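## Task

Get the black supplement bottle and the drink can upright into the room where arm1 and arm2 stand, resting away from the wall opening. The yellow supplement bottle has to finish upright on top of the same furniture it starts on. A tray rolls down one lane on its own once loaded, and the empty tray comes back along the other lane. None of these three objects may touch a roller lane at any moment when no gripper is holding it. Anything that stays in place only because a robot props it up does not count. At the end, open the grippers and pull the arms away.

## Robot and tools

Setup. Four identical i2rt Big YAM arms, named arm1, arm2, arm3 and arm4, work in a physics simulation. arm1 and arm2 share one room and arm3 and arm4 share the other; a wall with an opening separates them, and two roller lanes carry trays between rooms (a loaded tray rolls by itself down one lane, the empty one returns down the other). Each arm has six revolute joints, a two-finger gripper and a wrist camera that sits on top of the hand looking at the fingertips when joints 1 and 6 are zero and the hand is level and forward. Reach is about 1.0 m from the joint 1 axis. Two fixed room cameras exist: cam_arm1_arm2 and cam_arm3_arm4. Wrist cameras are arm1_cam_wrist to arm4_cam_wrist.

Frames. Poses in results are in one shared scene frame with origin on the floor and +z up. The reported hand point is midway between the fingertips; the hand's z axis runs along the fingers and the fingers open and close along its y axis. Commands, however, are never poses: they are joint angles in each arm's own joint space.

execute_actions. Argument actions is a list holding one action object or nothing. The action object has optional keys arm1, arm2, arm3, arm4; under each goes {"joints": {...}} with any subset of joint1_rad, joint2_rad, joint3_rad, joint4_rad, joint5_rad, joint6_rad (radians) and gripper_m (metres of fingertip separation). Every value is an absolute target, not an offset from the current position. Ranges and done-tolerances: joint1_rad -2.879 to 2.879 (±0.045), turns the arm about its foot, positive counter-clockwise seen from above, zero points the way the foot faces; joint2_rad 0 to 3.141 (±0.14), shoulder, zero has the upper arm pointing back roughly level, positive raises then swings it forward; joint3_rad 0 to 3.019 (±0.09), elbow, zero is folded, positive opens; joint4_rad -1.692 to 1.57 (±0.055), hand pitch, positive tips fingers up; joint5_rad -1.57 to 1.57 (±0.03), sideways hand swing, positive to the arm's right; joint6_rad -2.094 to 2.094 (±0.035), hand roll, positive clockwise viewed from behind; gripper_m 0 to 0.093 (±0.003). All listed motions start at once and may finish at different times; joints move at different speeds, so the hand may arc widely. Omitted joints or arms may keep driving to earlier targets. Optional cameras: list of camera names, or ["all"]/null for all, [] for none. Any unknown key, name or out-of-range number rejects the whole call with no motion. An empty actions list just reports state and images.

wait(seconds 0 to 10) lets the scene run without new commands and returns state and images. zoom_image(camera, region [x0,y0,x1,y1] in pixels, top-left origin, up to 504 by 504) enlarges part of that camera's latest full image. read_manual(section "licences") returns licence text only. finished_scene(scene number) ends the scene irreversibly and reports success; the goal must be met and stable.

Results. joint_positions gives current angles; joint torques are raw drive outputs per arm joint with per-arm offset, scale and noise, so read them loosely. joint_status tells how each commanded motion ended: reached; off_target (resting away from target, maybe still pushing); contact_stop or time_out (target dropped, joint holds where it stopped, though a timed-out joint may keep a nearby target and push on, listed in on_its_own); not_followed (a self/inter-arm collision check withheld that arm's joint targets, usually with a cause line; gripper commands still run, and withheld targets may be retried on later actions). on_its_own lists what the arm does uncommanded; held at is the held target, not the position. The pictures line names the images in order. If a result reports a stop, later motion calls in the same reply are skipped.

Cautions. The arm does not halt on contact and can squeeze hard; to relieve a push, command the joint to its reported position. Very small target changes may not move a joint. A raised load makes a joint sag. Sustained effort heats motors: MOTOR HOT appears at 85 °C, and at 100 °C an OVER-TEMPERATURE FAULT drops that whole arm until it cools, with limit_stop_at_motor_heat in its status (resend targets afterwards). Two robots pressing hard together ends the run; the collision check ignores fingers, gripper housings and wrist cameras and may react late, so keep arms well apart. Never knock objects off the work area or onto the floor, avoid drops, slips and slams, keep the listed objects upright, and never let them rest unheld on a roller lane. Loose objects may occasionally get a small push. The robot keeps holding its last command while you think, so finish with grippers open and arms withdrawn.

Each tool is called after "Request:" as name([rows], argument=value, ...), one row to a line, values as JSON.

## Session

Request:
execute_actions(actions=[])

Scene clock: 0.00 s.
Joint torques (N m, as the arm reports them, + toward a larger angle): no reading
arm1.joint_positions: joint1_rad=+0.429 joint2_rad=+0.429 joint3_rad=+1.493 joint4_rad=-1.443 joint5_rad=-0.088 joint6_rad=+0.633 gripper_m=+0.094
arm1.joint_status: not commanded
arm1.hand: x=-1.2280 y=-0.4909 z=+1.4868 quat_wxyz=(-0.115, +0.526, -0.640, -0.548) (m; scene frame)
arm2.joint_positions: joint1_rad=-0.108 joint2_rad=+0.310 joint3_rad=+1.310 joint4_rad=-1.491 joint5_rad=+0.203 joint6_rad=+0.593 gripper_m=+0.094
arm2.joint_status: not commanded
arm2.hand: x=-1.6524 y=+0.0779 z=+1.3766 quat_wxyz=(-0.518, -0.341, -0.783, -0.048) (m; scene frame)
arm3.joint_positions: joint1_rad=-0.092 joint2_rad=+0.607 joint3_rad=+1.427 joint4_rad=-1.197 joint5_rad=-0.152 joint6_rad=+0.718 gripper_m=+0.095
arm3.joint_status: not commanded
arm3.hand: x=+1.1743 y=-0.3648 z=+1.5091 quat_wxyz=(-0.196, +0.345, -0.748, -0.532) (m; scene frame)
arm4.joint_positions: joint1_rad=+0.172 joint2_rad=+0.569 joint3_rad=+1.359 joint4_rad=-1.453 joint5_rad=-0.270 joint6_rad=+0.737 gripper_m=+0.094
arm4.joint_status: not commanded
arm4.hand: x=+1.5685 y=+0.0568 z=+1.4317 quat_wxyz=(+0.293, +0.868, -0.205, -0.344) (m; scene frame)
pictures: arm1_cam_wrist, arm2_cam_wrist, arm3_cam_wrist, arm4_cam_wrist, cam_arm1_arm2, cam_arm3_arm4
Images, in order (width x height): arm1_cam_wrist 616x616, arm2_cam_wrist 616x616, arm3_cam_wrist 616x616, arm4_cam_wrist 616x616, cam_arm1_arm2 504x504, cam_arm3_arm4 504x504.

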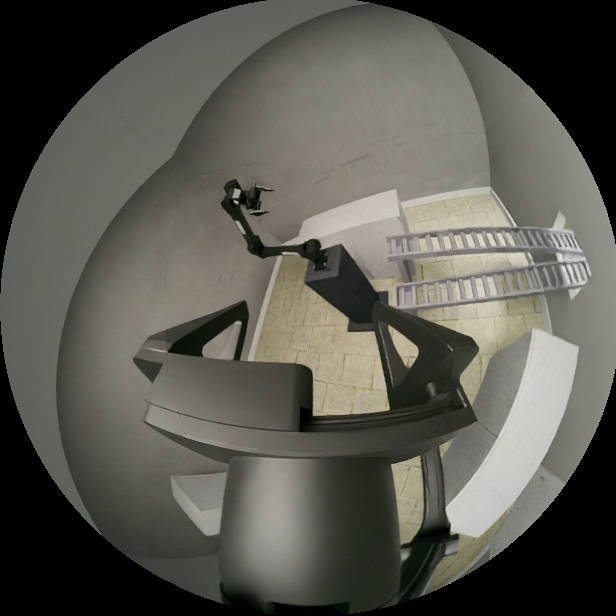

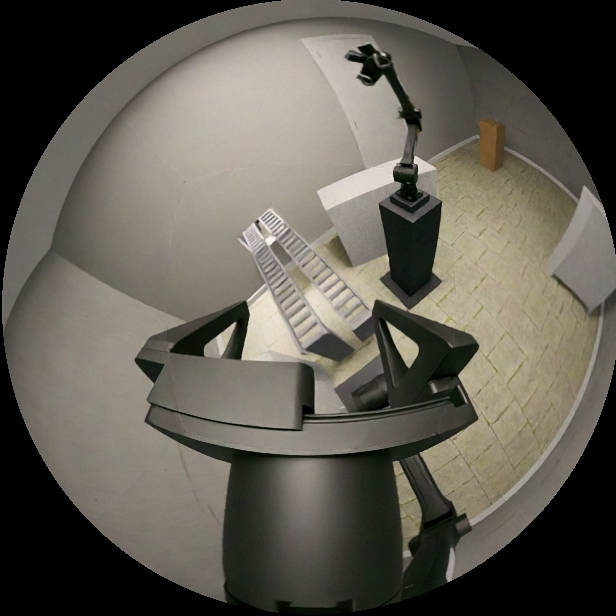

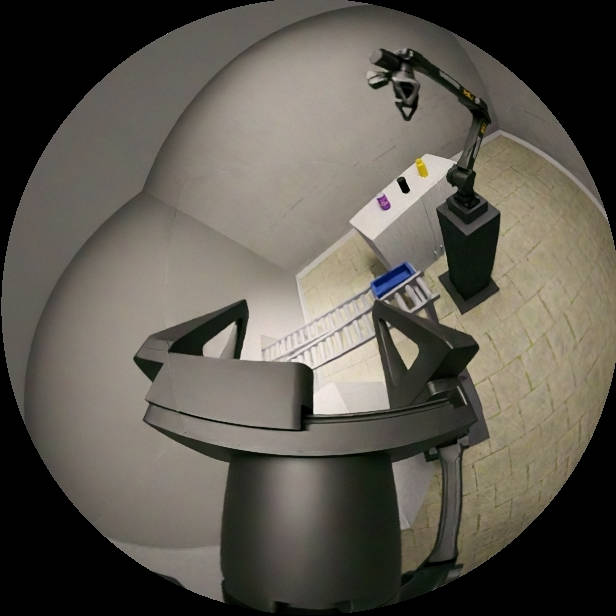

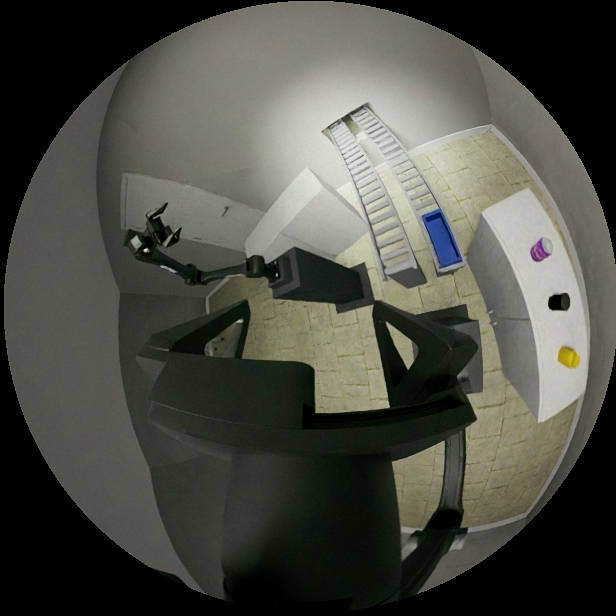

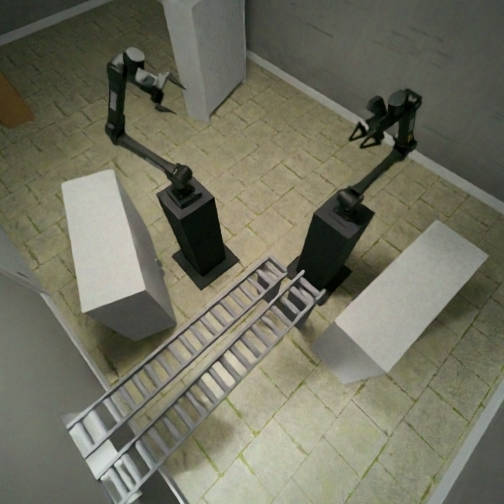

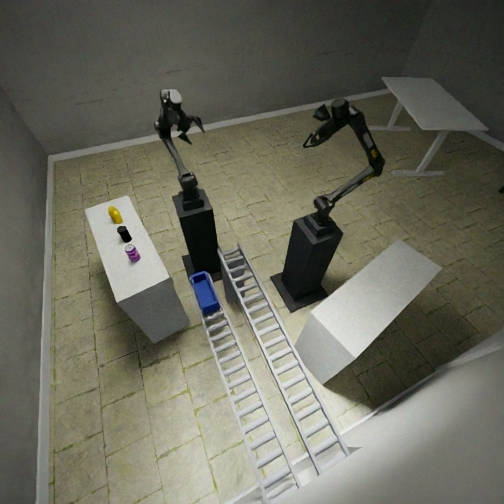

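Request:
zoom_image(camera="cam_arm3_arm4", region=[70, 170, 270, 370])

Request:
zoom_image(camera="arm4_cam_wrist", region=[340, 150, 616, 426])

Region (70, 170, 270, 370) of cam_arm3_arm4's 504x504 image, scaled by 2.520, with more detail than that image has.

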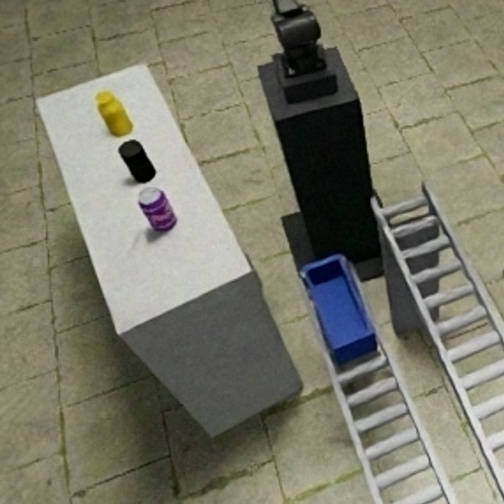

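Region (340, 150, 616, 426) of arm4_cam_wrist's 616x616 image, scaled by 1.826, with more detail than that image has.

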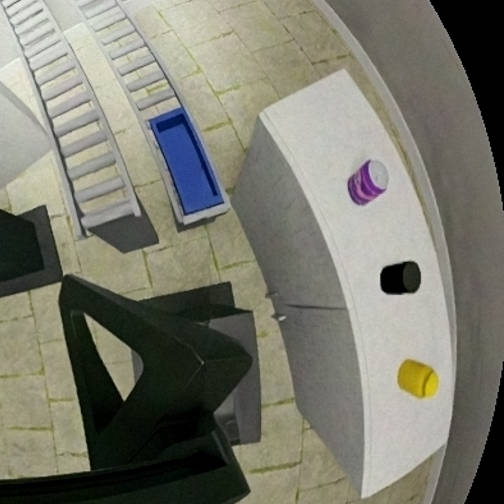

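Request:
execute_actions([
  {"arm4": {"joints": {"joint1_rad": -0.281, "joint2_rad": 2.385, "joint3_rad": 1.525, "joint4_rad": -0.69, "joint5_rad": 0, "joint6_rad": -0.32, "gripper_m": 0.05}}, "arm3": {"joints": {"joint1_rad": 0.29, "joint2_rad": 2.25, "joint3_rad": 1.0, "joint4_rad": 1.085, "joint5_rad": 0, "joint6_rad": -1.57, "gripper_m": 0}}},
], cameras=["arm4_cam_wrist", "arm3_cam_wrist", "cam_arm3_arm4"])

Scene clock: 68.57 s.
Joint torques (N m, as the arm reports them, + toward a larger angle): arm1=[ 0.3   5.06  8.19  2.78 -0.01 -0.14] | arm2=[-0.77  6.35  6.28  1.6   0.06 -0.03] | arm3=[ -1.06 -16.68   5.67   2.11   0.11  -0.06] | arm4=[ -0.42 -19.03   6.22   0.97   0.12  -0.22]
arm1.joint_positions: joint1_rad=+0.429 joint2_rad=+0.429 joint3_rad=+1.493 joint4_rad=-1.443 joint5_rad=-0.088 joint6_rad=+0.633 gripper_m=+0.094
arm1.joint_status: not commanded
arm1.hand: x=-1.2280 y=-0.4909 z=+1.4868 quat_wxyz=(-0.115, +0.526, -0.640, -0.548) (m; scene frame)
arm2.joint_positions: joint1_rad=-0.108 joint2_rad=+0.310 joint3_rad=+1.310 joint4_rad=-1.491 joint5_rad=+0.203 joint6_rad=+0.593 gripper_m=+0.094
arm2.joint_status: not commanded
arm2.hand: x=-1.6524 y=+0.0779 z=+1.3766 quat_wxyz=(-0.518, -0.341, -0.783, -0.048) (m; scene frame)
arm3.joint_positions: joint1_rad=+0.292 joint2_rad=+2.251 joint3_rad=+0.990 joint4_rad=+1.064 joint5_rad=-0.002 joint6_rad=-1.561 gripper_m=+0.001
arm3.joint_status: all done
arm3.hand: x=+0.9781 y=+0.0415 z=+0.8910 quat_wxyz=(-0.629, +0.763, +0.109, -0.100) (m; scene frame)
arm4.joint_positions: joint1_rad=-0.282 joint2_rad=+2.389 joint3_rad=+1.514 joint4_rad=-0.704 joint5_rad=-0.001 joint6_rad=-0.310 gripper_m=+0.050
arm4.joint_status: all done
arm4.hand: x=+1.1967 y=+0.3136 z=+0.7188 quat_wxyz=(+0.001, +1.000, -0.003, +0.002) (m; scene frame)
pictures: arm3_cam_wrist, arm4_cam_wrist, cam_arm3_arm4
Images, in order (width x height): arm3_cam_wrist 616x616, arm4_cam_wrist 616x616, cam_arm3_arm4 504x504.

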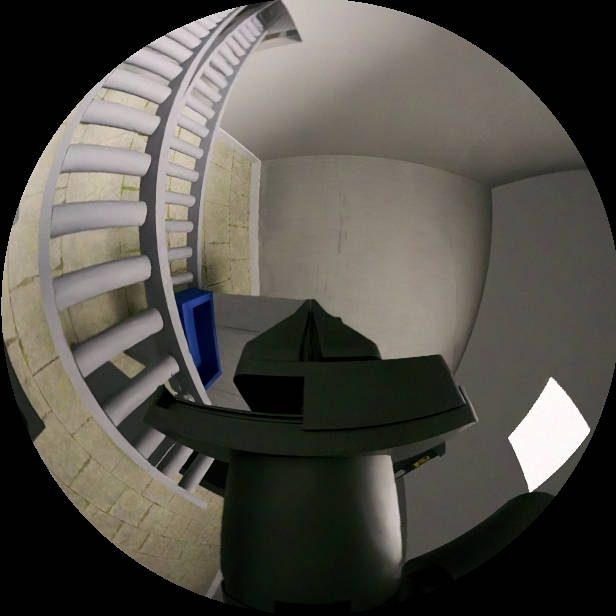

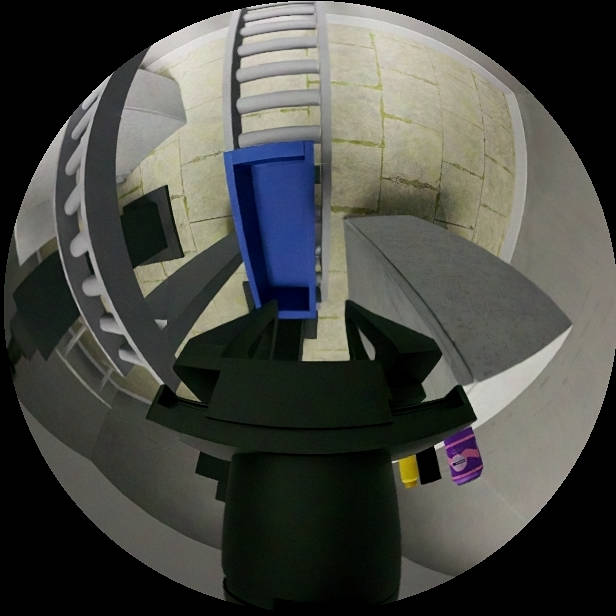

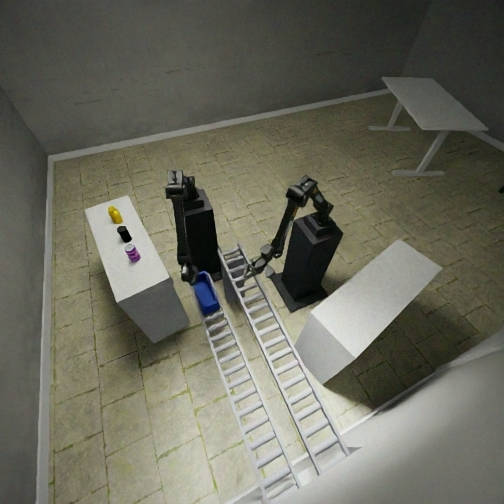

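Request:
zoom_image(camera="arm4_cam_wrist", region=[200, 120, 420, 340])

Region (200, 120, 420, 340) of arm4_cam_wrist's 616x616 image, scaled by 2.291, with more detail than that image has.

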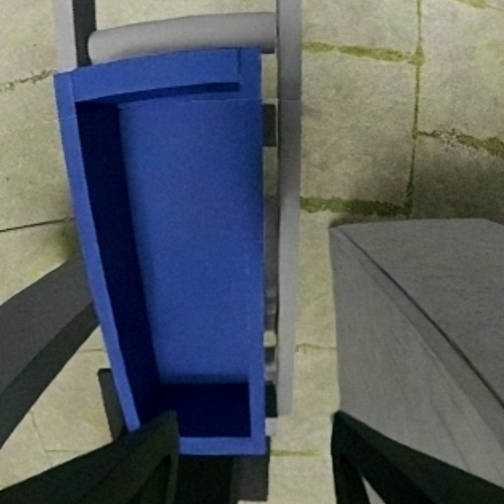

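Request:
execute_actions([
  {"arm4": {"joints": {"joint2_rad": 2.778, "joint3_rad": 1.742, "joint4_rad": -0.506, "gripper_m": 0.06}}, "arm3": {"joints": {"joint2_rad": 2.51}}},
], cameras=["arm4_cam_wrist", "arm3_cam_wrist", "cam_arm3_arm4"])

Scene clock: 103.00 s.
Joint torques (N m, as the arm reports them, + toward a larger angle): arm1=[ 0.29  5.03  8.2   2.75 -0.01 -0.15] | arm2=[-0.85  6.71  6.32  1.75 -0.05 -0.04] | arm3=[ -0.8  -18.61   2.86   1.74   0.05  -0.08] | arm4=[  0.18 -19.95   5.49   0.73   0.09  -0.2 ]
arm1.joint_positions: joint1_rad=+0.429 joint2_rad=+0.429 joint3_rad=+1.493 joint4_rad=-1.443 joint5_rad=-0.088 joint6_rad=+0.633 gripper_m=+0.094
arm1.joint_status: not commanded
arm1.hand: x=-1.2280 y=-0.4909 z=+1.4868 quat_wxyz=(-0.115, +0.526, -0.640, -0.548) (m; scene frame)
arm2.joint_positions: joint1_rad=-0.108 joint2_rad=+0.310 joint3_rad=+1.310 joint4_rad=-1.491 joint5_rad=+0.203 joint6_rad=+0.593 gripper_m=+0.094
arm2.joint_status: not commanded
arm2.hand: x=-1.6524 y=+0.0779 z=+1.3766 quat_wxyz=(-0.518, -0.341, -0.783, -0.048) (m; scene frame)
arm3.joint_positions: joint1_rad=+0.292 joint2_rad=+2.535 joint3_rad=+0.991 joint4_rad=+1.075 joint5_rad=-0.002 joint6_rad=-1.563 gripper_m=+0.001
arm3.joint_status: all done
arm3.hand: x=+0.9970 y=-0.0241 z=+0.7175 quat_wxyz=(-0.520, +0.842, +0.121, -0.083) (m; scene frame)
arm4.joint_positions: joint1_rad=-0.282 joint2_rad=+2.778 joint3_rad=+1.721 joint4_rad=-0.511 joint5_rad=-0.001 joint6_rad=-0.310 gripper_m=+0.060
arm4.joint_status: all done
arm4.hand: x=+1.1955 y=+0.3142 z=+0.5410 quat_wxyz=(-0.001, +1.000, -0.003, -0.003) (m; scene frame)
pictures: arm3_cam_wrist, arm4_cam_wrist, cam_arm3_arm4
Images, in order (width x height): arm3_cam_wrist 616x616, arm4_cam_wrist 616x616, cam_arm3_arm4 504x504.

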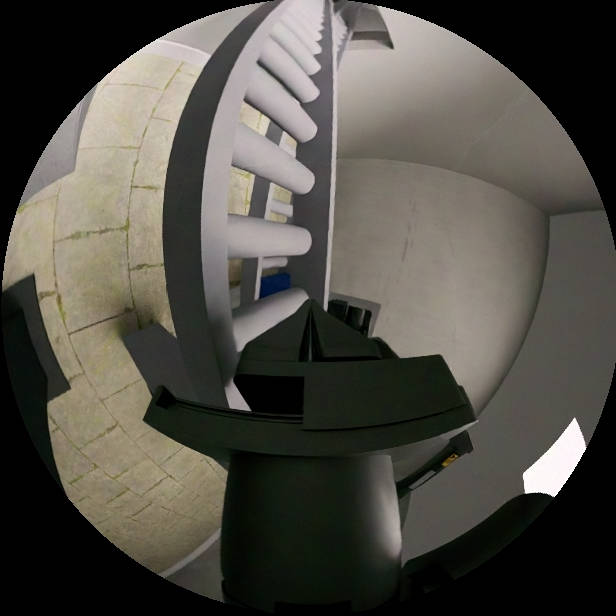

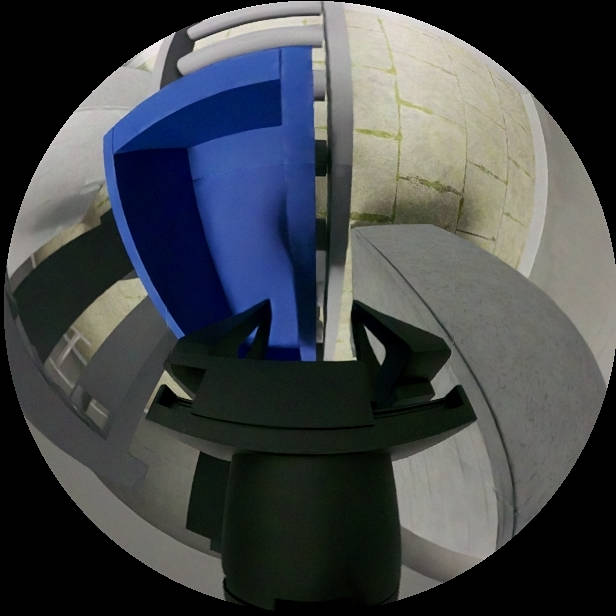

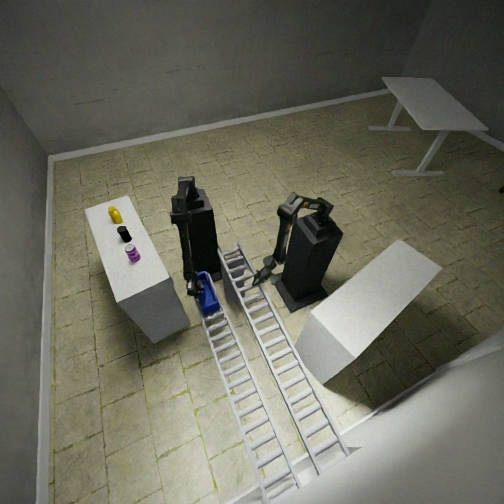

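Request:
execute_actions([
  {"arm4": {"joints": {"joint2_rad": 2.797, "gripper_m": 0.0}}},
], cameras=["arm4_cam_wrist"])

Scene clock: 109.97 s.
Joint torques (N m, as the arm reports them, + toward a larger angle): arm1=[ 0.35  4.99  8.2   2.79 -0.01 -0.15] | arm2=[-0.34  6.63  6.43  2.01  0.02 -0.02] | arm3=[ -1.46 -17.65   2.95   1.63   0.08  -0.08] | arm4=[ -0.17 -17.51   5.83   0.71  -0.06  -0.12]
arm1.joint_positions: joint1_rad=+0.429 joint2_rad=+0.429 joint3_rad=+1.493 joint4_rad=-1.443 joint5_rad=-0.088 joint6_rad=+0.633 gripper_m=+0.094
arm1.joint_status: not commanded
arm1.hand: x=-1.2280 y=-0.4909 z=+1.4868 quat_wxyz=(-0.115, +0.526, -0.640, -0.548) (m; scene frame)
arm2.joint_positions: joint1_rad=-0.108 joint2_rad=+0.310 joint3_rad=+1.310 joint4_rad=-1.491 joint5_rad=+0.203 joint6_rad=+0.593 gripper_m=+0.094
arm2.joint_status: not commanded
arm2.hand: x=-1.6524 y=+0.0779 z=+1.3766 quat_wxyz=(-0.518, -0.341, -0.783, -0.048) (m; scene frame)
arm3.joint_positions: joint1_rad=+0.292 joint2_rad=+2.535 joint3_rad=+0.991 joint4_rad=+1.075 joint5_rad=-0.002 joint6_rad=-1.563 gripper_m=+0.001
arm3.joint_status: not commanded
arm3.hand: x=+0.9970 y=-0.0241 z=+0.7175 quat_wxyz=(-0.520, +0.842, +0.121, -0.083) (m; scene frame)
arm4.joint_positions: joint1_rad=-0.282 joint2_rad=+2.778 joint3_rad=+1.721 joint4_rad=-0.511 joint5_rad=+0.001 joint6_rad=-0.314 gripper_m=+0.011
arm4.joint_status: gripper_m off_target (ended at +0.011, target +0.000); the others done
arm4.hand: x=+1.1956 y=+0.3142 z=+0.5408 quat_wxyz=(-0.002, +1.000, -0.001, -0.003) (m; scene frame)
pictures: arm4_cam_wrist
Images, in order (width x height): arm4_cam_wrist 616x616.

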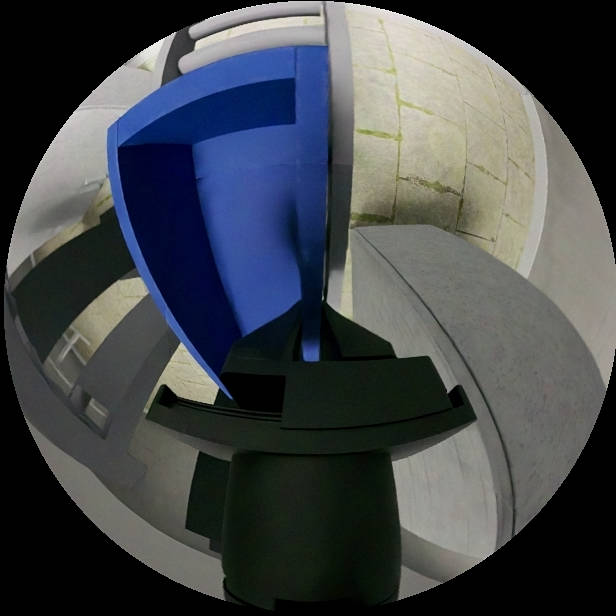

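Request:
execute_actions([
  {"arm4": {"joints": {"joint2_rad": 2.17, "joint4_rad": -1.045}}},
], cameras=[])

Request:
execute_actions([
  {"arm4": {"joints": {"joint1_rad": 0.182, "joint3_rad": 1.462, "joint6_rad": 0.155}}},
], cameras=["arm4_cam_wrist", "arm3_cam_wrist", "cam_arm3_arm4"])

Scene clock: 148.47 s.
Joint torques (N m, as the arm reports them, + toward a larger angle): arm1=[ 0.38  4.93  8.2   2.75 -0.01 -0.15] | arm2=[ 0.05  7.15  6.44  1.73  0.04 -0.05] | arm3=[ -0.44 -18.7    2.87   1.81   0.1   -0.11] | arm4=[ -0.15 -20.9    8.8    0.26  -0.05  -0.08]
arm1.joint_positions: joint1_rad=+0.429 joint2_rad=+0.429 joint3_rad=+1.493 joint4_rad=-1.443 joint5_rad=-0.088 joint6_rad=+0.633 gripper_m=+0.094
arm1.joint_status: not commanded
arm1.hand: x=-1.2280 y=-0.4909 z=+1.4868 quat_wxyz=(-0.115, +0.526, -0.640, -0.548) (m; scene frame)
arm2.joint_positions: joint1_rad=-0.108 joint2_rad=+0.310 joint3_rad=+1.310 joint4_rad=-1.491 joint5_rad=+0.203 joint6_rad=+0.593 gripper_m=+0.094
arm2.joint_status: not commanded
arm2.hand: x=-1.6524 y=+0.0779 z=+1.3766 quat_wxyz=(-0.518, -0.341, -0.783, -0.048) (m; scene frame)
arm3.joint_positions: joint1_rad=+0.292 joint2_rad=+2.535 joint3_rad=+0.991 joint4_rad=+1.075 joint5_rad=-0.002 joint6_rad=-1.563 gripper_m=+0.001
arm3.joint_status: not commanded
arm3.hand: x=+0.9970 y=-0.0241 z=+0.7175 quat_wxyz=(-0.520, +0.842, +0.121, -0.083) (m; scene frame)
arm4.joint_positions: joint1_rad=-0.282 joint2_rad=+2.187 joint3_rad=+1.725 joint4_rad=-1.034 joint5_rad=+0.003 joint6_rad=-0.314 gripper_m=+0.011
arm4.joint_status: all done
arm4.hand: x=+1.1320 y=+0.3347 z=+0.9028 quat_wxyz=(-0.014, +0.999, -0.001, -0.037) (m; scene frame)
pictures: none
No camera images: the call's "cameras" was empty. Leave "cameras" out to get every camera's image.

Scene clock: 150.17 s.
Joint torques (N m, as the arm reports them, + toward a larger angle): arm1=[ 0.32  5.02  8.19  2.76 -0.01 -0.15] | arm2=[-0.94  6.96  6.49  1.82  0.05 -0.06] | arm3=[ -1.4  -19.04   3.04   1.87   0.02  -0.08] | arm4=[  0.38 -18.33   6.59  -0.37  -0.08  -0.03]
arm1.joint_positions: joint1_rad=+0.429 joint2_rad=+0.429 joint3_rad=+1.493 joint4_rad=-1.443 joint5_rad=-0.088 joint6_rad=+0.633 gripper_m=+0.094
arm1.joint_status: not commanded
arm1.hand: x=-1.2280 y=-0.4909 z=+1.4868 quat_wxyz=(-0.115, +0.526, -0.640, -0.548) (m; scene frame)
arm2.joint_positions: joint1_rad=-0.108 joint2_rad=+0.310 joint3_rad=+1.310 joint4_rad=-1.491 joint5_rad=+0.203 joint6_rad=+0.593 gripper_m=+0.094
arm2.joint_status: not commanded
arm2.hand: x=-1.6524 y=+0.0779 z=+1.3766 quat_wxyz=(-0.518, -0.341, -0.783, -0.048) (m; scene frame)
arm3.joint_positions: joint1_rad=+0.292 joint2_rad=+2.535 joint3_rad=+0.991 joint4_rad=+1.075 joint5_rad=-0.002 joint6_rad=-1.563 gripper_m=+0.001
arm3.joint_status: not commanded
arm3.hand: x=+0.9970 y=-0.0241 z=+0.7175 quat_wxyz=(-0.520, +0.842, +0.121, -0.083) (m; scene frame)
arm4.joint_positions: joint1_rad=+0.178 joint2_rad=+2.183 joint3_rad=+1.452 joint4_rad=-1.034 joint5_rad=+0.004 joint6_rad=+0.147 gripper_m=+0.011
arm4.joint_status: all done
arm4.hand: x=+1.2287 y=+0.0552 z=+0.8225 quat_wxyz=(-0.017, +0.995, -0.002, +0.094) (m; scene frame)
pictures: arm3_cam_wrist, arm4_cam_wrist, cam_arm3_arm4
Images, in order (width x height): arm3_cam_wrist 616x616, arm4_cam_wrist 616x616, cam_arm3_arm4 504x504.

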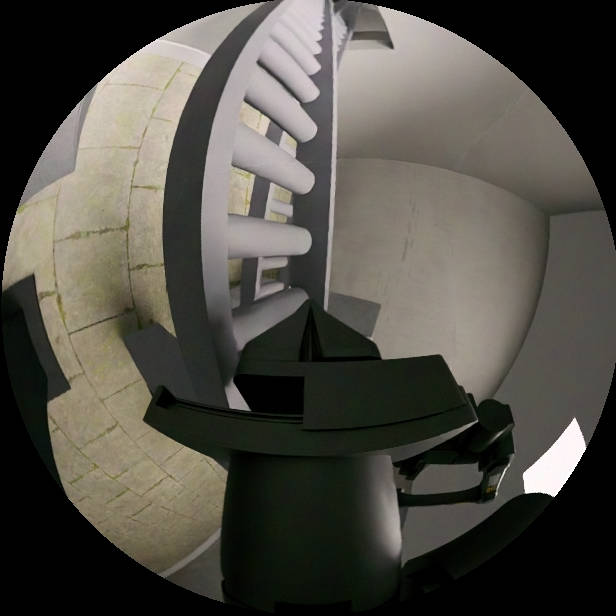

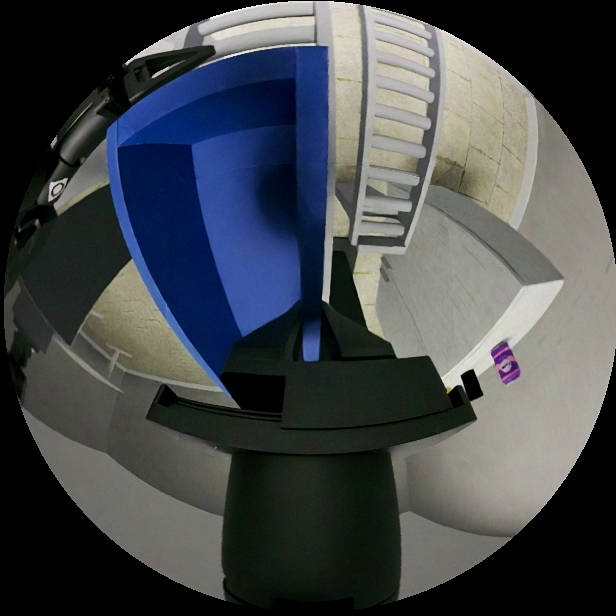

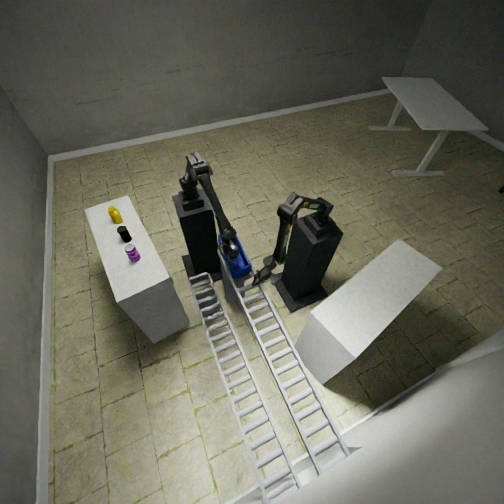

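Request:
execute_actions([
  {"arm4": {"joints": {"joint1_rad": 0.194, "joint2_rad": 2.255, "joint4_rad": -0.935, "joint6_rad": 0.165}}},
], cameras=["arm4_cam_wrist", "arm3_cam_wrist"])

Scene clock: 158.57 s.
Joint torques (N m, as the arm reports them, + toward a larger angle): arm1=[ 0.41  5.02  8.21  2.8  -0.01 -0.15] | arm2=[-0.03  6.37  6.52  1.69 -0.04 -0.01] | arm3=[ -1.59 -18.19   3.19   1.89   0.08  -0.11] | arm4=[  0.08 -18.66   6.48   0.42   0.     0.02]
arm1.joint_positions: joint1_rad=+0.429 joint2_rad=+0.429 joint3_rad=+1.493 joint4_rad=-1.443 joint5_rad=-0.088 joint6_rad=+0.633 gripper_m=+0.094
arm1.joint_status: not commanded
arm1.hand: x=-1.2280 y=-0.4909 z=+1.4868 quat_wxyz=(-0.115, +0.526, -0.640, -0.548) (m; scene frame)
arm2.joint_positions: joint1_rad=-0.108 joint2_rad=+0.310 joint3_rad=+1.310 joint4_rad=-1.491 joint5_rad=+0.203 joint6_rad=+0.593 gripper_m=+0.094
arm2.joint_status: not commanded
arm2.hand: x=-1.6524 y=+0.0779 z=+1.3766 quat_wxyz=(-0.518, -0.341, -0.783, -0.048) (m; scene frame)
arm3.joint_positions: joint1_rad=+0.292 joint2_rad=+2.535 joint3_rad=+0.991 joint4_rad=+1.075 joint5_rad=-0.002 joint6_rad=-1.563 gripper_m=+0.001
arm3.joint_status: not commanded
arm3.hand: x=+0.9970 y=-0.0241 z=+0.7175 quat_wxyz=(-0.520, +0.842, +0.121, -0.083) (m; scene frame)
arm4.joint_positions: joint1_rad=+0.190 joint2_rad=+2.262 joint3_rad=+1.452 joint4_rad=-0.943 joint5_rad=+0.002 joint6_rad=+0.158 gripper_m=+0.011
arm4.joint_status: all done
arm4.hand: x=+1.2271 y=+0.0483 z=+0.7776 quat_wxyz=(-0.016, +0.996, -0.001, +0.088) (m; scene frame)
pictures: arm3_cam_wrist, arm4_cam_wrist
Images, in order (width x height): arm3_cam_wrist 616x616, arm4_cam_wrist 616x616.

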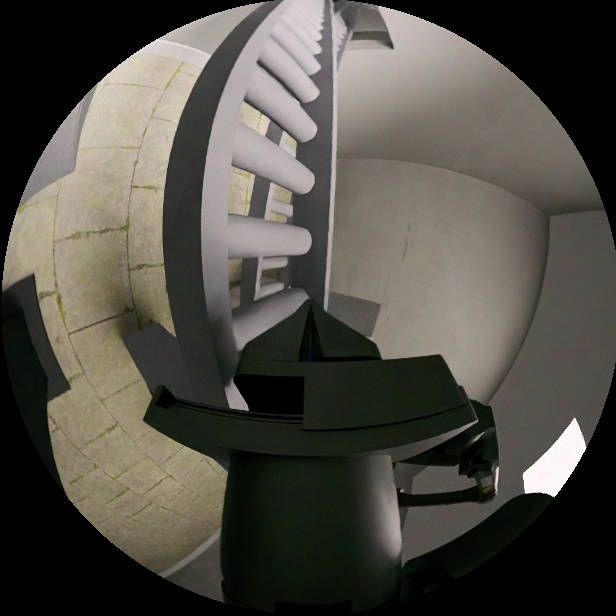

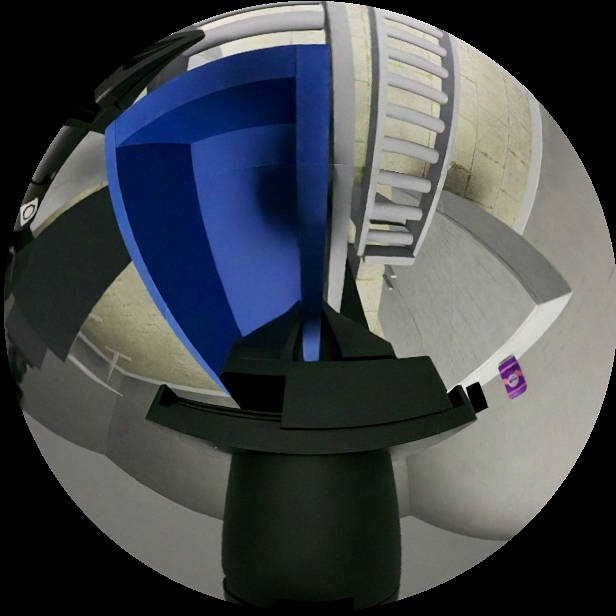

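Request:
execute_actions([
  {"arm4": {"joints": {"joint2_rad": 2.282}}},
], cameras=[])

Request:
execute_actions([
  {"arm4": {"joints": {"gripper_m": 0.05}}},
], cameras=["arm4_cam_wrist", "cam_arm3_arm4"])

Scene clock: 164.97 s.
Joint torques (N m, as the arm reports them, + toward a larger angle): arm1=[ 0.38  4.97  8.17  2.78 -0.02 -0.15] | arm2=[-0.6   6.53  6.36  1.78  0.01 -0.09] | arm3=[ -0.52 -18.22   3.1    1.77   0.04  -0.08] | arm4=[ -0.27 -15.74   6.35   0.47   0.05  -0.03]
arm1.joint_positions: joint1_rad=+0.429 joint2_rad=+0.429 joint3_rad=+1.493 joint4_rad=-1.443 joint5_rad=-0.088 joint6_rad=+0.633 gripper_m=+0.094
arm1.joint_status: not commanded
arm1.hand: x=-1.2280 y=-0.4909 z=+1.4868 quat_wxyz=(-0.115, +0.526, -0.640, -0.548) (m; scene frame)
arm2.joint_positions: joint1_rad=-0.108 joint2_rad=+0.310 joint3_rad=+1.310 joint4_rad=-1.491 joint5_rad=+0.203 joint6_rad=+0.593 gripper_m=+0.094
arm2.joint_status: not commanded
arm2.hand: x=-1.6524 y=+0.0779 z=+1.3766 quat_wxyz=(-0.518, -0.341, -0.783, -0.048) (m; scene frame)
arm3.joint_positions: joint1_rad=+0.292 joint2_rad=+2.535 joint3_rad=+0.991 joint4_rad=+1.075 joint5_rad=-0.002 joint6_rad=-1.563 gripper_m=+0.001
arm3.joint_status: not commanded
arm3.hand: x=+0.9970 y=-0.0241 z=+0.7175 quat_wxyz=(-0.520, +0.842, +0.121, -0.083) (m; scene frame)
arm4.joint_positions: joint1_rad=+0.190 joint2_rad=+2.263 joint3_rad=+1.452 joint4_rad=-0.943 joint5_rad=+0.002 joint6_rad=+0.158 gripper_m=+0.011
arm4.joint_status: all done
arm4.hand: x=+1.2273 y=+0.0483 z=+0.7773 quat_wxyz=(-0.016, +0.996, -0.001, +0.088) (m; scene frame)
pictures: none
No camera images: the call's "cameras" was empty. Leave "cameras" out to get every camera's image.

Scene clock: 165.57 s.
Joint torques (N m, as the arm reports them, + toward a larger angle): arm1=[ 0.36  4.92  8.17  2.74 -0.01 -0.15] | arm2=[-0.47  6.59  6.53  1.65  0.01 -0.06] | arm3=[ -1.72 -18.37   3.1    1.68   0.05  -0.04] | arm4=[  0.05 -16.07   6.28   0.58  -0.01   0.01]
arm1.joint_positions: joint1_rad=+0.429 joint2_rad=+0.429 joint3_rad=+1.493 joint4_rad=-1.443 joint5_rad=-0.088 joint6_rad=+0.633 gripper_m=+0.094
arm1.joint_status: not commanded
arm1.hand: x=-1.2280 y=-0.4909 z=+1.4868 quat_wxyz=(-0.115, +0.526, -0.640, -0.548) (m; scene frame)
arm2.joint_positions: joint1_rad=-0.108 joint2_rad=+0.310 joint3_rad=+1.310 joint4_rad=-1.491 joint5_rad=+0.203 joint6_rad=+0.593 gripper_m=+0.094
arm2.joint_status: not commanded
arm2.hand: x=-1.6524 y=+0.0779 z=+1.3766 quat_wxyz=(-0.518, -0.341, -0.783, -0.048) (m; scene frame)
arm3.joint_positions: joint1_rad=+0.292 joint2_rad=+2.535 joint3_rad=+0.991 joint4_rad=+1.075 joint5_rad=-0.002 joint6_rad=-1.563 gripper_m=+0.001
arm3.joint_status: not commanded
arm3.hand: x=+0.9970 y=-0.0241 z=+0.7175 quat_wxyz=(-0.520, +0.842, +0.121, -0.083) (m; scene frame)
arm4.joint_positions: joint1_rad=+0.190 joint2_rad=+2.263 joint3_rad=+1.452 joint4_rad=-0.943 joint5_rad=+0.002 joint6_rad=+0.159 gripper_m=+0.050
arm4.joint_status: all done
arm4.hand: x=+1.2273 y=+0.0483 z=+0.7773 quat_wxyz=(-0.016, +0.996, -0.001, +0.088) (m; scene frame)
pictures: arm4_cam_wrist, cam_arm3_arm4
Images, in order (width x height): arm4_cam_wrist 616x616, cam_arm3_arm4 504x504.

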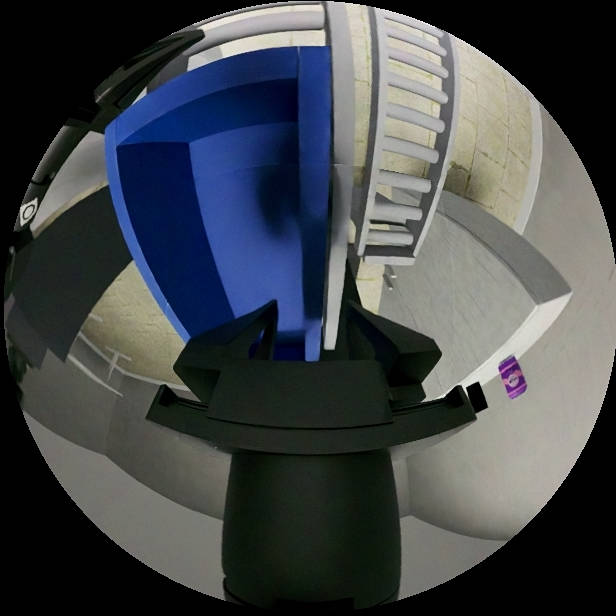

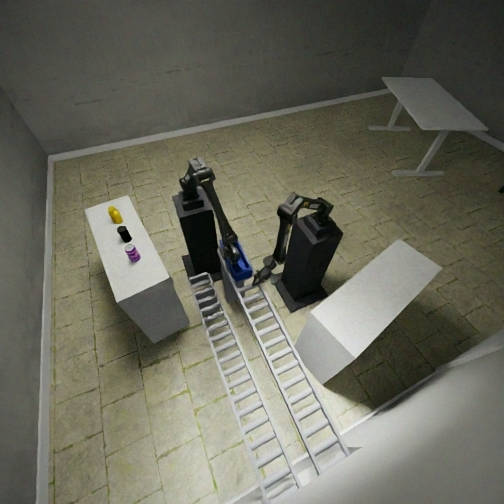

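Request:
zoom_image(camera="arm4_cam_wrist", region=[430, 270, 590, 430])

Region (430, 270, 590, 430) of arm4_cam_wrist's 616x616 image, scaled by 3.150, with more detail than that image has.

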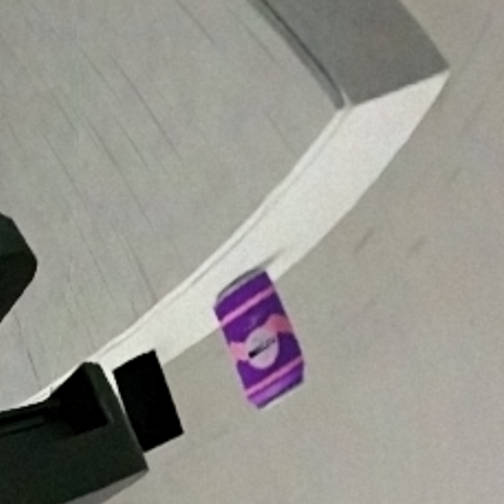

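Request:
execute_actions([
  {"arm4": {"joints": {"joint2_rad": 2.15}}},
], cameras=["arm4_cam_wrist"])

Request:
execute_actions([
  {"arm4": {"joints": {"joint1_rad": -0.99, "joint2_rad": 1.92, "joint3_rad": 1.433, "joint4_rad": -1.082, "joint6_rad": -0.01, "gripper_m": 0.093}}},
], cameras=["arm4_cam_wrist", "cam_arm3_arm4"])

Scene clock: 207.63 s.
Joint torques (N m, as the arm reports them, + toward a larger angle): arm1=[ 0.37  4.91  8.16  2.76 -0.01 -0.15] | arm2=[-1.07  7.37  6.48  1.88 -0.02 -0.04] | arm3=[ -0.92 -18.63   2.9    1.98   0.05  -0.08] | arm4=[ -0.16 -15.44   7.23   0.66   0.04   0.06]
arm1.joint_positions: joint1_rad=+0.429 joint2_rad=+0.429 joint3_rad=+1.493 joint4_rad=-1.443 joint5_rad=-0.088 joint6_rad=+0.633 gripper_m=+0.094
arm1.joint_status: not commanded
arm1.hand: x=-1.2280 y=-0.4909 z=+1.4868 quat_wxyz=(-0.115, +0.526, -0.640, -0.548) (m; scene frame)
arm2.joint_positions: joint1_rad=-0.108 joint2_rad=+0.310 joint3_rad=+1.310 joint4_rad=-1.491 joint5_rad=+0.203 joint6_rad=+0.593 gripper_m=+0.094
arm2.joint_status: not commanded
arm2.hand: x=-1.6524 y=+0.0779 z=+1.3766 quat_wxyz=(-0.518, -0.341, -0.783, -0.048) (m; scene frame)
arm3.joint_positions: joint1_rad=+0.292 joint2_rad=+2.535 joint3_rad=+0.991 joint4_rad=+1.075 joint5_rad=-0.002 joint6_rad=-1.563 gripper_m=+0.001
arm3.joint_status: not commanded
arm3.hand: x=+0.9970 y=-0.0241 z=+0.7175 quat_wxyz=(-0.520, +0.842, +0.121, -0.083) (m; scene frame)
arm4.joint_positions: joint1_rad=+0.190 joint2_rad=+2.130 joint3_rad=+1.452 joint4_rad=-0.943 joint5_rad=+0.002 joint6_rad=+0.159 gripper_m=+0.050
arm4.joint_status: all done
arm4.hand: x=+1.1966 y=+0.0433 z=+0.8475 quat_wxyz=(-0.006, +1.000, -0.001, +0.023) (m; scene frame)
pictures: arm4_cam_wrist
Images, in order (width x height): arm4_cam_wrist 616x616.

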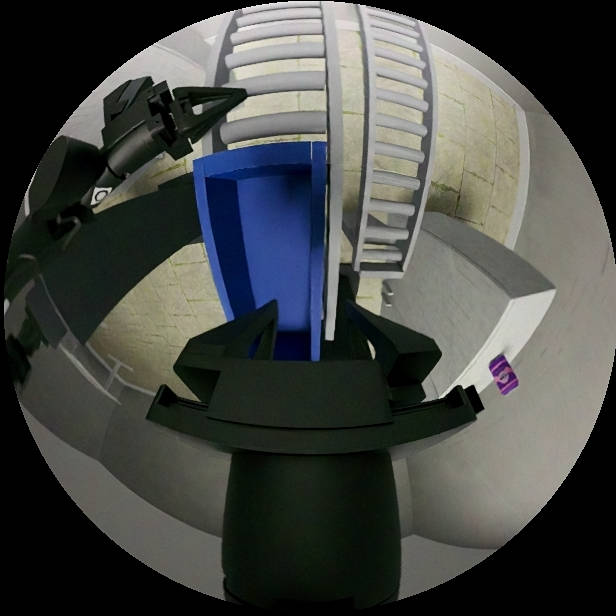

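Scene clock: 209.43 s.
Joint torques (N m, as the arm reports them, + toward a larger angle): arm1=[ 0.3   4.9   8.22  2.78 -0.01 -0.15] | arm2=[-0.8   6.53  6.33  1.85  0.08 -0.07] | arm3=[ -0.8  -18.33   2.86   1.75   0.11  -0.04] | arm4=[  0.09 -15.23   7.58  -0.25  -0.04  -0.18]
arm1.joint_positions: joint1_rad=+0.429 joint2_rad=+0.429 joint3_rad=+1.493 joint4_rad=-1.443 joint5_rad=-0.088 joint6_rad=+0.633 gripper_m=+0.094
arm1.joint_status: not commanded
arm1.hand: x=-1.2280 y=-0.4909 z=+1.4868 quat_wxyz=(-0.115, +0.526, -0.640, -0.548) (m; scene frame)
arm2.joint_positions: joint1_rad=-0.108 joint2_rad=+0.310 joint3_rad=+1.310 joint4_rad=-1.491 joint5_rad=+0.203 joint6_rad=+0.593 gripper_m=+0.094
arm2.joint_status: not commanded
arm2.hand: x=-1.6524 y=+0.0779 z=+1.3766 quat_wxyz=(-0.518, -0.341, -0.783, -0.048) (m; scene frame)
arm3.joint_positions: joint1_rad=+0.292 joint2_rad=+2.535 joint3_rad=+0.991 joint4_rad=+1.075 joint5_rad=-0.002 joint6_rad=-1.563 gripper_m=+0.001
arm3.joint_status: not commanded
arm3.hand: x=+0.9970 y=-0.0241 z=+0.7175 quat_wxyz=(-0.520, +0.842, +0.121, -0.083) (m; scene frame)
arm4.joint_positions: joint1_rad=-0.995 joint2_rad=+1.911 joint3_rad=+1.431 joint4_rad=-1.067 joint5_rad=+0.002 joint6_rad=+0.000 gripper_m=+0.093
arm4.joint_status: all done
arm4.hand: x=+1.4693 y=+0.6074 z=+0.9605 quat_wxyz=(-0.007, +0.870, -0.492, -0.012) (m; scene frame)
pictures: arm4_cam_wrist, cam_arm3_arm4
Images, in order (width x height): arm4_cam_wrist 616x616, cam_arm3_arm4 504x504.

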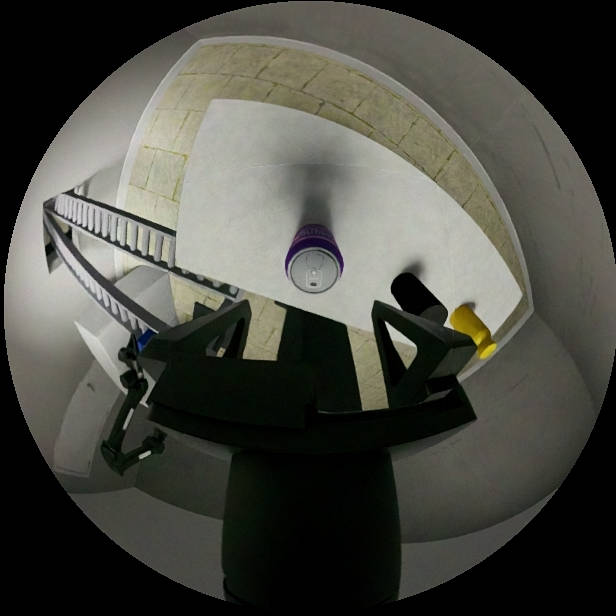

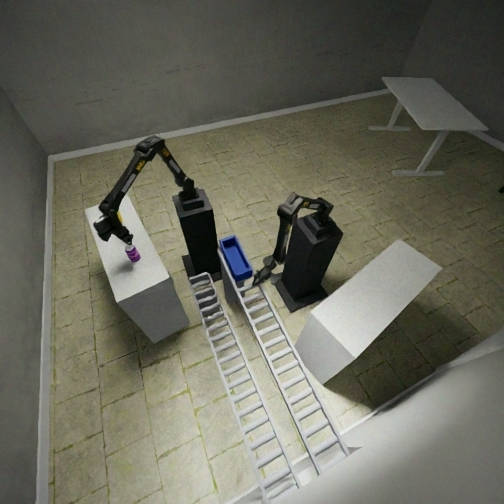

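Request:
zoom_image(camera="arm4_cam_wrist", region=[230, 200, 470, 360])

Region (230, 200, 470, 360) of arm4_cam_wrist's 616x616 image, scaled by 2.100, with more detail than that image has.

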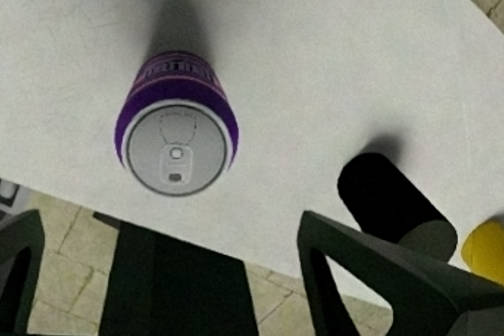

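Request:
execute_actions([
  {"arm4": {"joints": {"joint2_rad": 2.1, "joint3_rad": 1.378, "joint4_rad": -0.82}}},
], cameras=["arm4_cam_wrist", "cam_arm3_arm4"])

Scene clock: 231.70 s.
Joint torques (N m, as the arm reports them, + toward a larger angle): arm1=[ 0.36  4.98  8.22  2.76 -0.02 -0.14] | arm2=[ 0.12  6.52  6.33  1.74  0.01 -0.04] | arm3=[ -1.4  -17.73   3.     1.55   0.05  -0.04] | arm4=[  0.01 -17.03   7.     1.19  -0.05  -0.21]
arm1.joint_positions: joint1_rad=+0.429 joint2_rad=+0.429 joint3_rad=+1.493 joint4_rad=-1.443 joint5_rad=-0.088 joint6_rad=+0.633 gripper_m=+0.094
arm1.joint_status: not commanded
arm1.hand: x=-1.2280 y=-0.4909 z=+1.4868 quat_wxyz=(-0.115, +0.526, -0.640, -0.548) (m; scene frame)
arm2.joint_positions: joint1_rad=-0.108 joint2_rad=+0.310 joint3_rad=+1.310 joint4_rad=-1.491 joint5_rad=+0.203 joint6_rad=+0.593 gripper_m=+0.094
arm2.joint_status: not commanded
arm2.hand: x=-1.6524 y=+0.0779 z=+1.3766 quat_wxyz=(-0.518, -0.341, -0.783, -0.048) (m; scene frame)
arm3.joint_positions: joint1_rad=+0.292 joint2_rad=+2.535 joint3_rad=+0.991 joint4_rad=+1.075 joint5_rad=-0.002 joint6_rad=-1.563 gripper_m=+0.001
arm3.joint_status: not commanded
arm3.hand: x=+0.9970 y=-0.0241 z=+0.7175 quat_wxyz=(-0.520, +0.842, +0.121, -0.083) (m; scene frame)
arm4.joint_positions: joint1_rad=-0.995 joint2_rad=+2.105 joint3_rad=+1.364 joint4_rad=-0.835 joint5_rad=+0.002 joint6_rad=+0.000 gripper_m=+0.093
arm4.joint_status: all done
arm4.hand: x=+1.4705 y=+0.6051 z=+0.8356 quat_wxyz=(+0.000, +0.870, -0.492, +0.001) (m; scene frame)
pictures: arm4_cam_wrist, cam_arm3_arm4
Images, in order (width x height): arm4_cam_wrist 616x616, cam_arm3_arm4 504x504.

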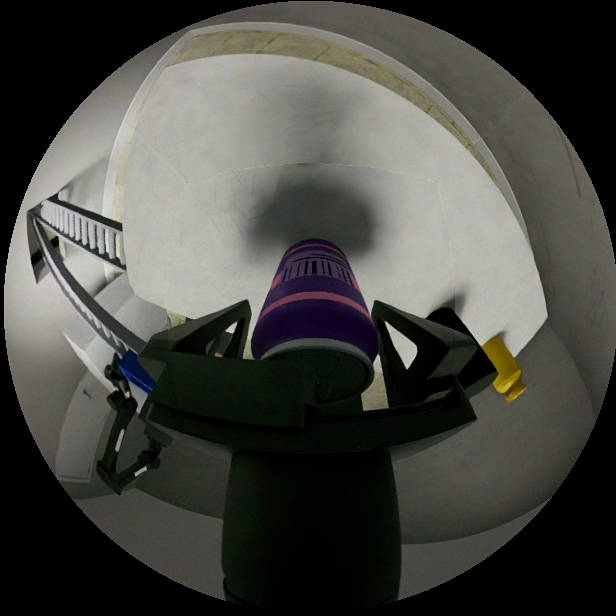

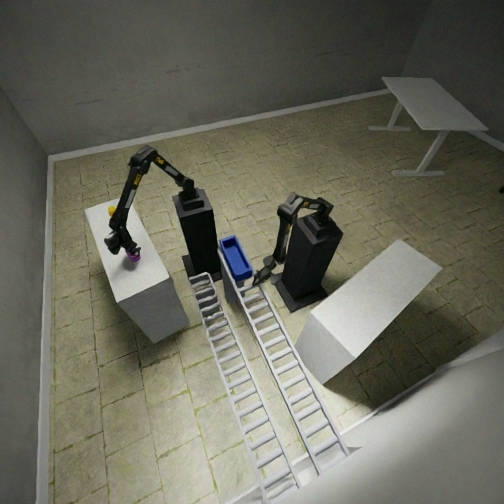

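Request:
execute_actions([
  {"arm4": {"joints": {"joint2_rad": 2.07, "joint4_rad": -0.87}}},
], cameras=["arm4_cam_wrist"])

Scene clock: 239.73 s.
Joint torques (N m, as the arm reports them, + toward a larger angle): arm1=[ 0.32  5.04  8.17  2.76 -0.01 -0.15] | arm2=[-1.08  6.48  6.35  1.72 -0.01 -0.04] | arm3=[ -0.74 -18.72   2.83   1.86   0.05  -0.05] | arm4=[  0.48 -16.51   7.38  -0.22  -0.02  -0.16]
arm1.joint_positions: joint1_rad=+0.429 joint2_rad=+0.429 joint3_rad=+1.493 joint4_rad=-1.443 joint5_rad=-0.088 joint6_rad=+0.633 gripper_m=+0.094
arm1.joint_status: not commanded
arm1.hand: x=-1.2280 y=-0.4909 z=+1.4868 quat_wxyz=(-0.115, +0.526, -0.640, -0.548) (m; scene frame)
arm2.joint_positions: joint1_rad=-0.108 joint2_rad=+0.310 joint3_rad=+1.310 joint4_rad=-1.491 joint5_rad=+0.203 joint6_rad=+0.593 gripper_m=+0.094
arm2.joint_status: not commanded
arm2.hand: x=-1.6524 y=+0.0779 z=+1.3766 quat_wxyz=(-0.518, -0.341, -0.783, -0.048) (m; scene frame)
arm3.joint_positions: joint1_rad=+0.292 joint2_rad=+2.535 joint3_rad=+0.991 joint4_rad=+1.075 joint5_rad=-0.002 joint6_rad=-1.563 gripper_m=+0.001
arm3.joint_status: not commanded
arm3.hand: x=+0.9970 y=-0.0241 z=+0.7175 quat_wxyz=(-0.520, +0.842, +0.121, -0.083) (m; scene frame)
arm4.joint_positions: joint1_rad=-0.995 joint2_rad=+2.072 joint3_rad=+1.364 joint4_rad=-0.855 joint5_rad=+0.002 joint6_rad=+0.000 gripper_m=+0.093
arm4.joint_status: all done
arm4.hand: x=+1.4696 y=+0.6066 z=+0.8537 quat_wxyz=(-0.003, +0.870, -0.492, -0.005) (m; scene frame)
pictures: arm4_cam_wrist
Images, in order (width x height): arm4_cam_wrist 616x616.

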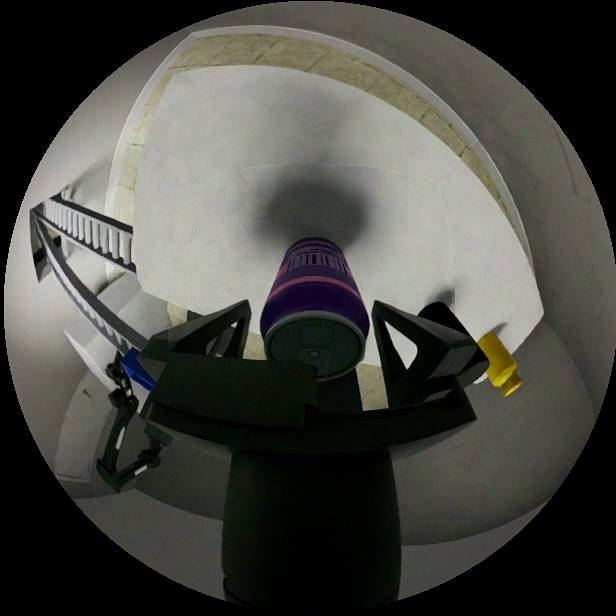

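Request:
zoom_image(camera="arm4_cam_wrist", region=[220, 220, 420, 420])

Region (220, 220, 420, 420) of arm4_cam_wrist's 616x616 image, scaled by 2.520, with more detail than that image has.

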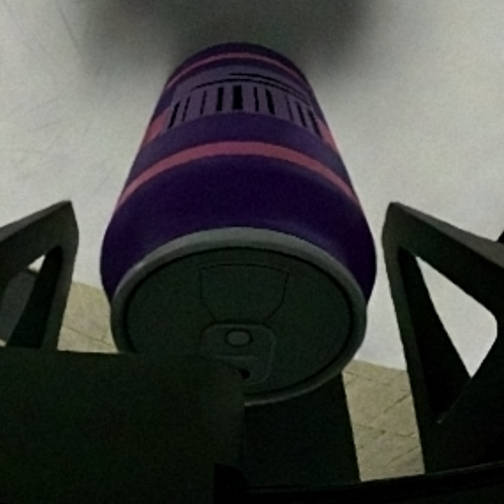

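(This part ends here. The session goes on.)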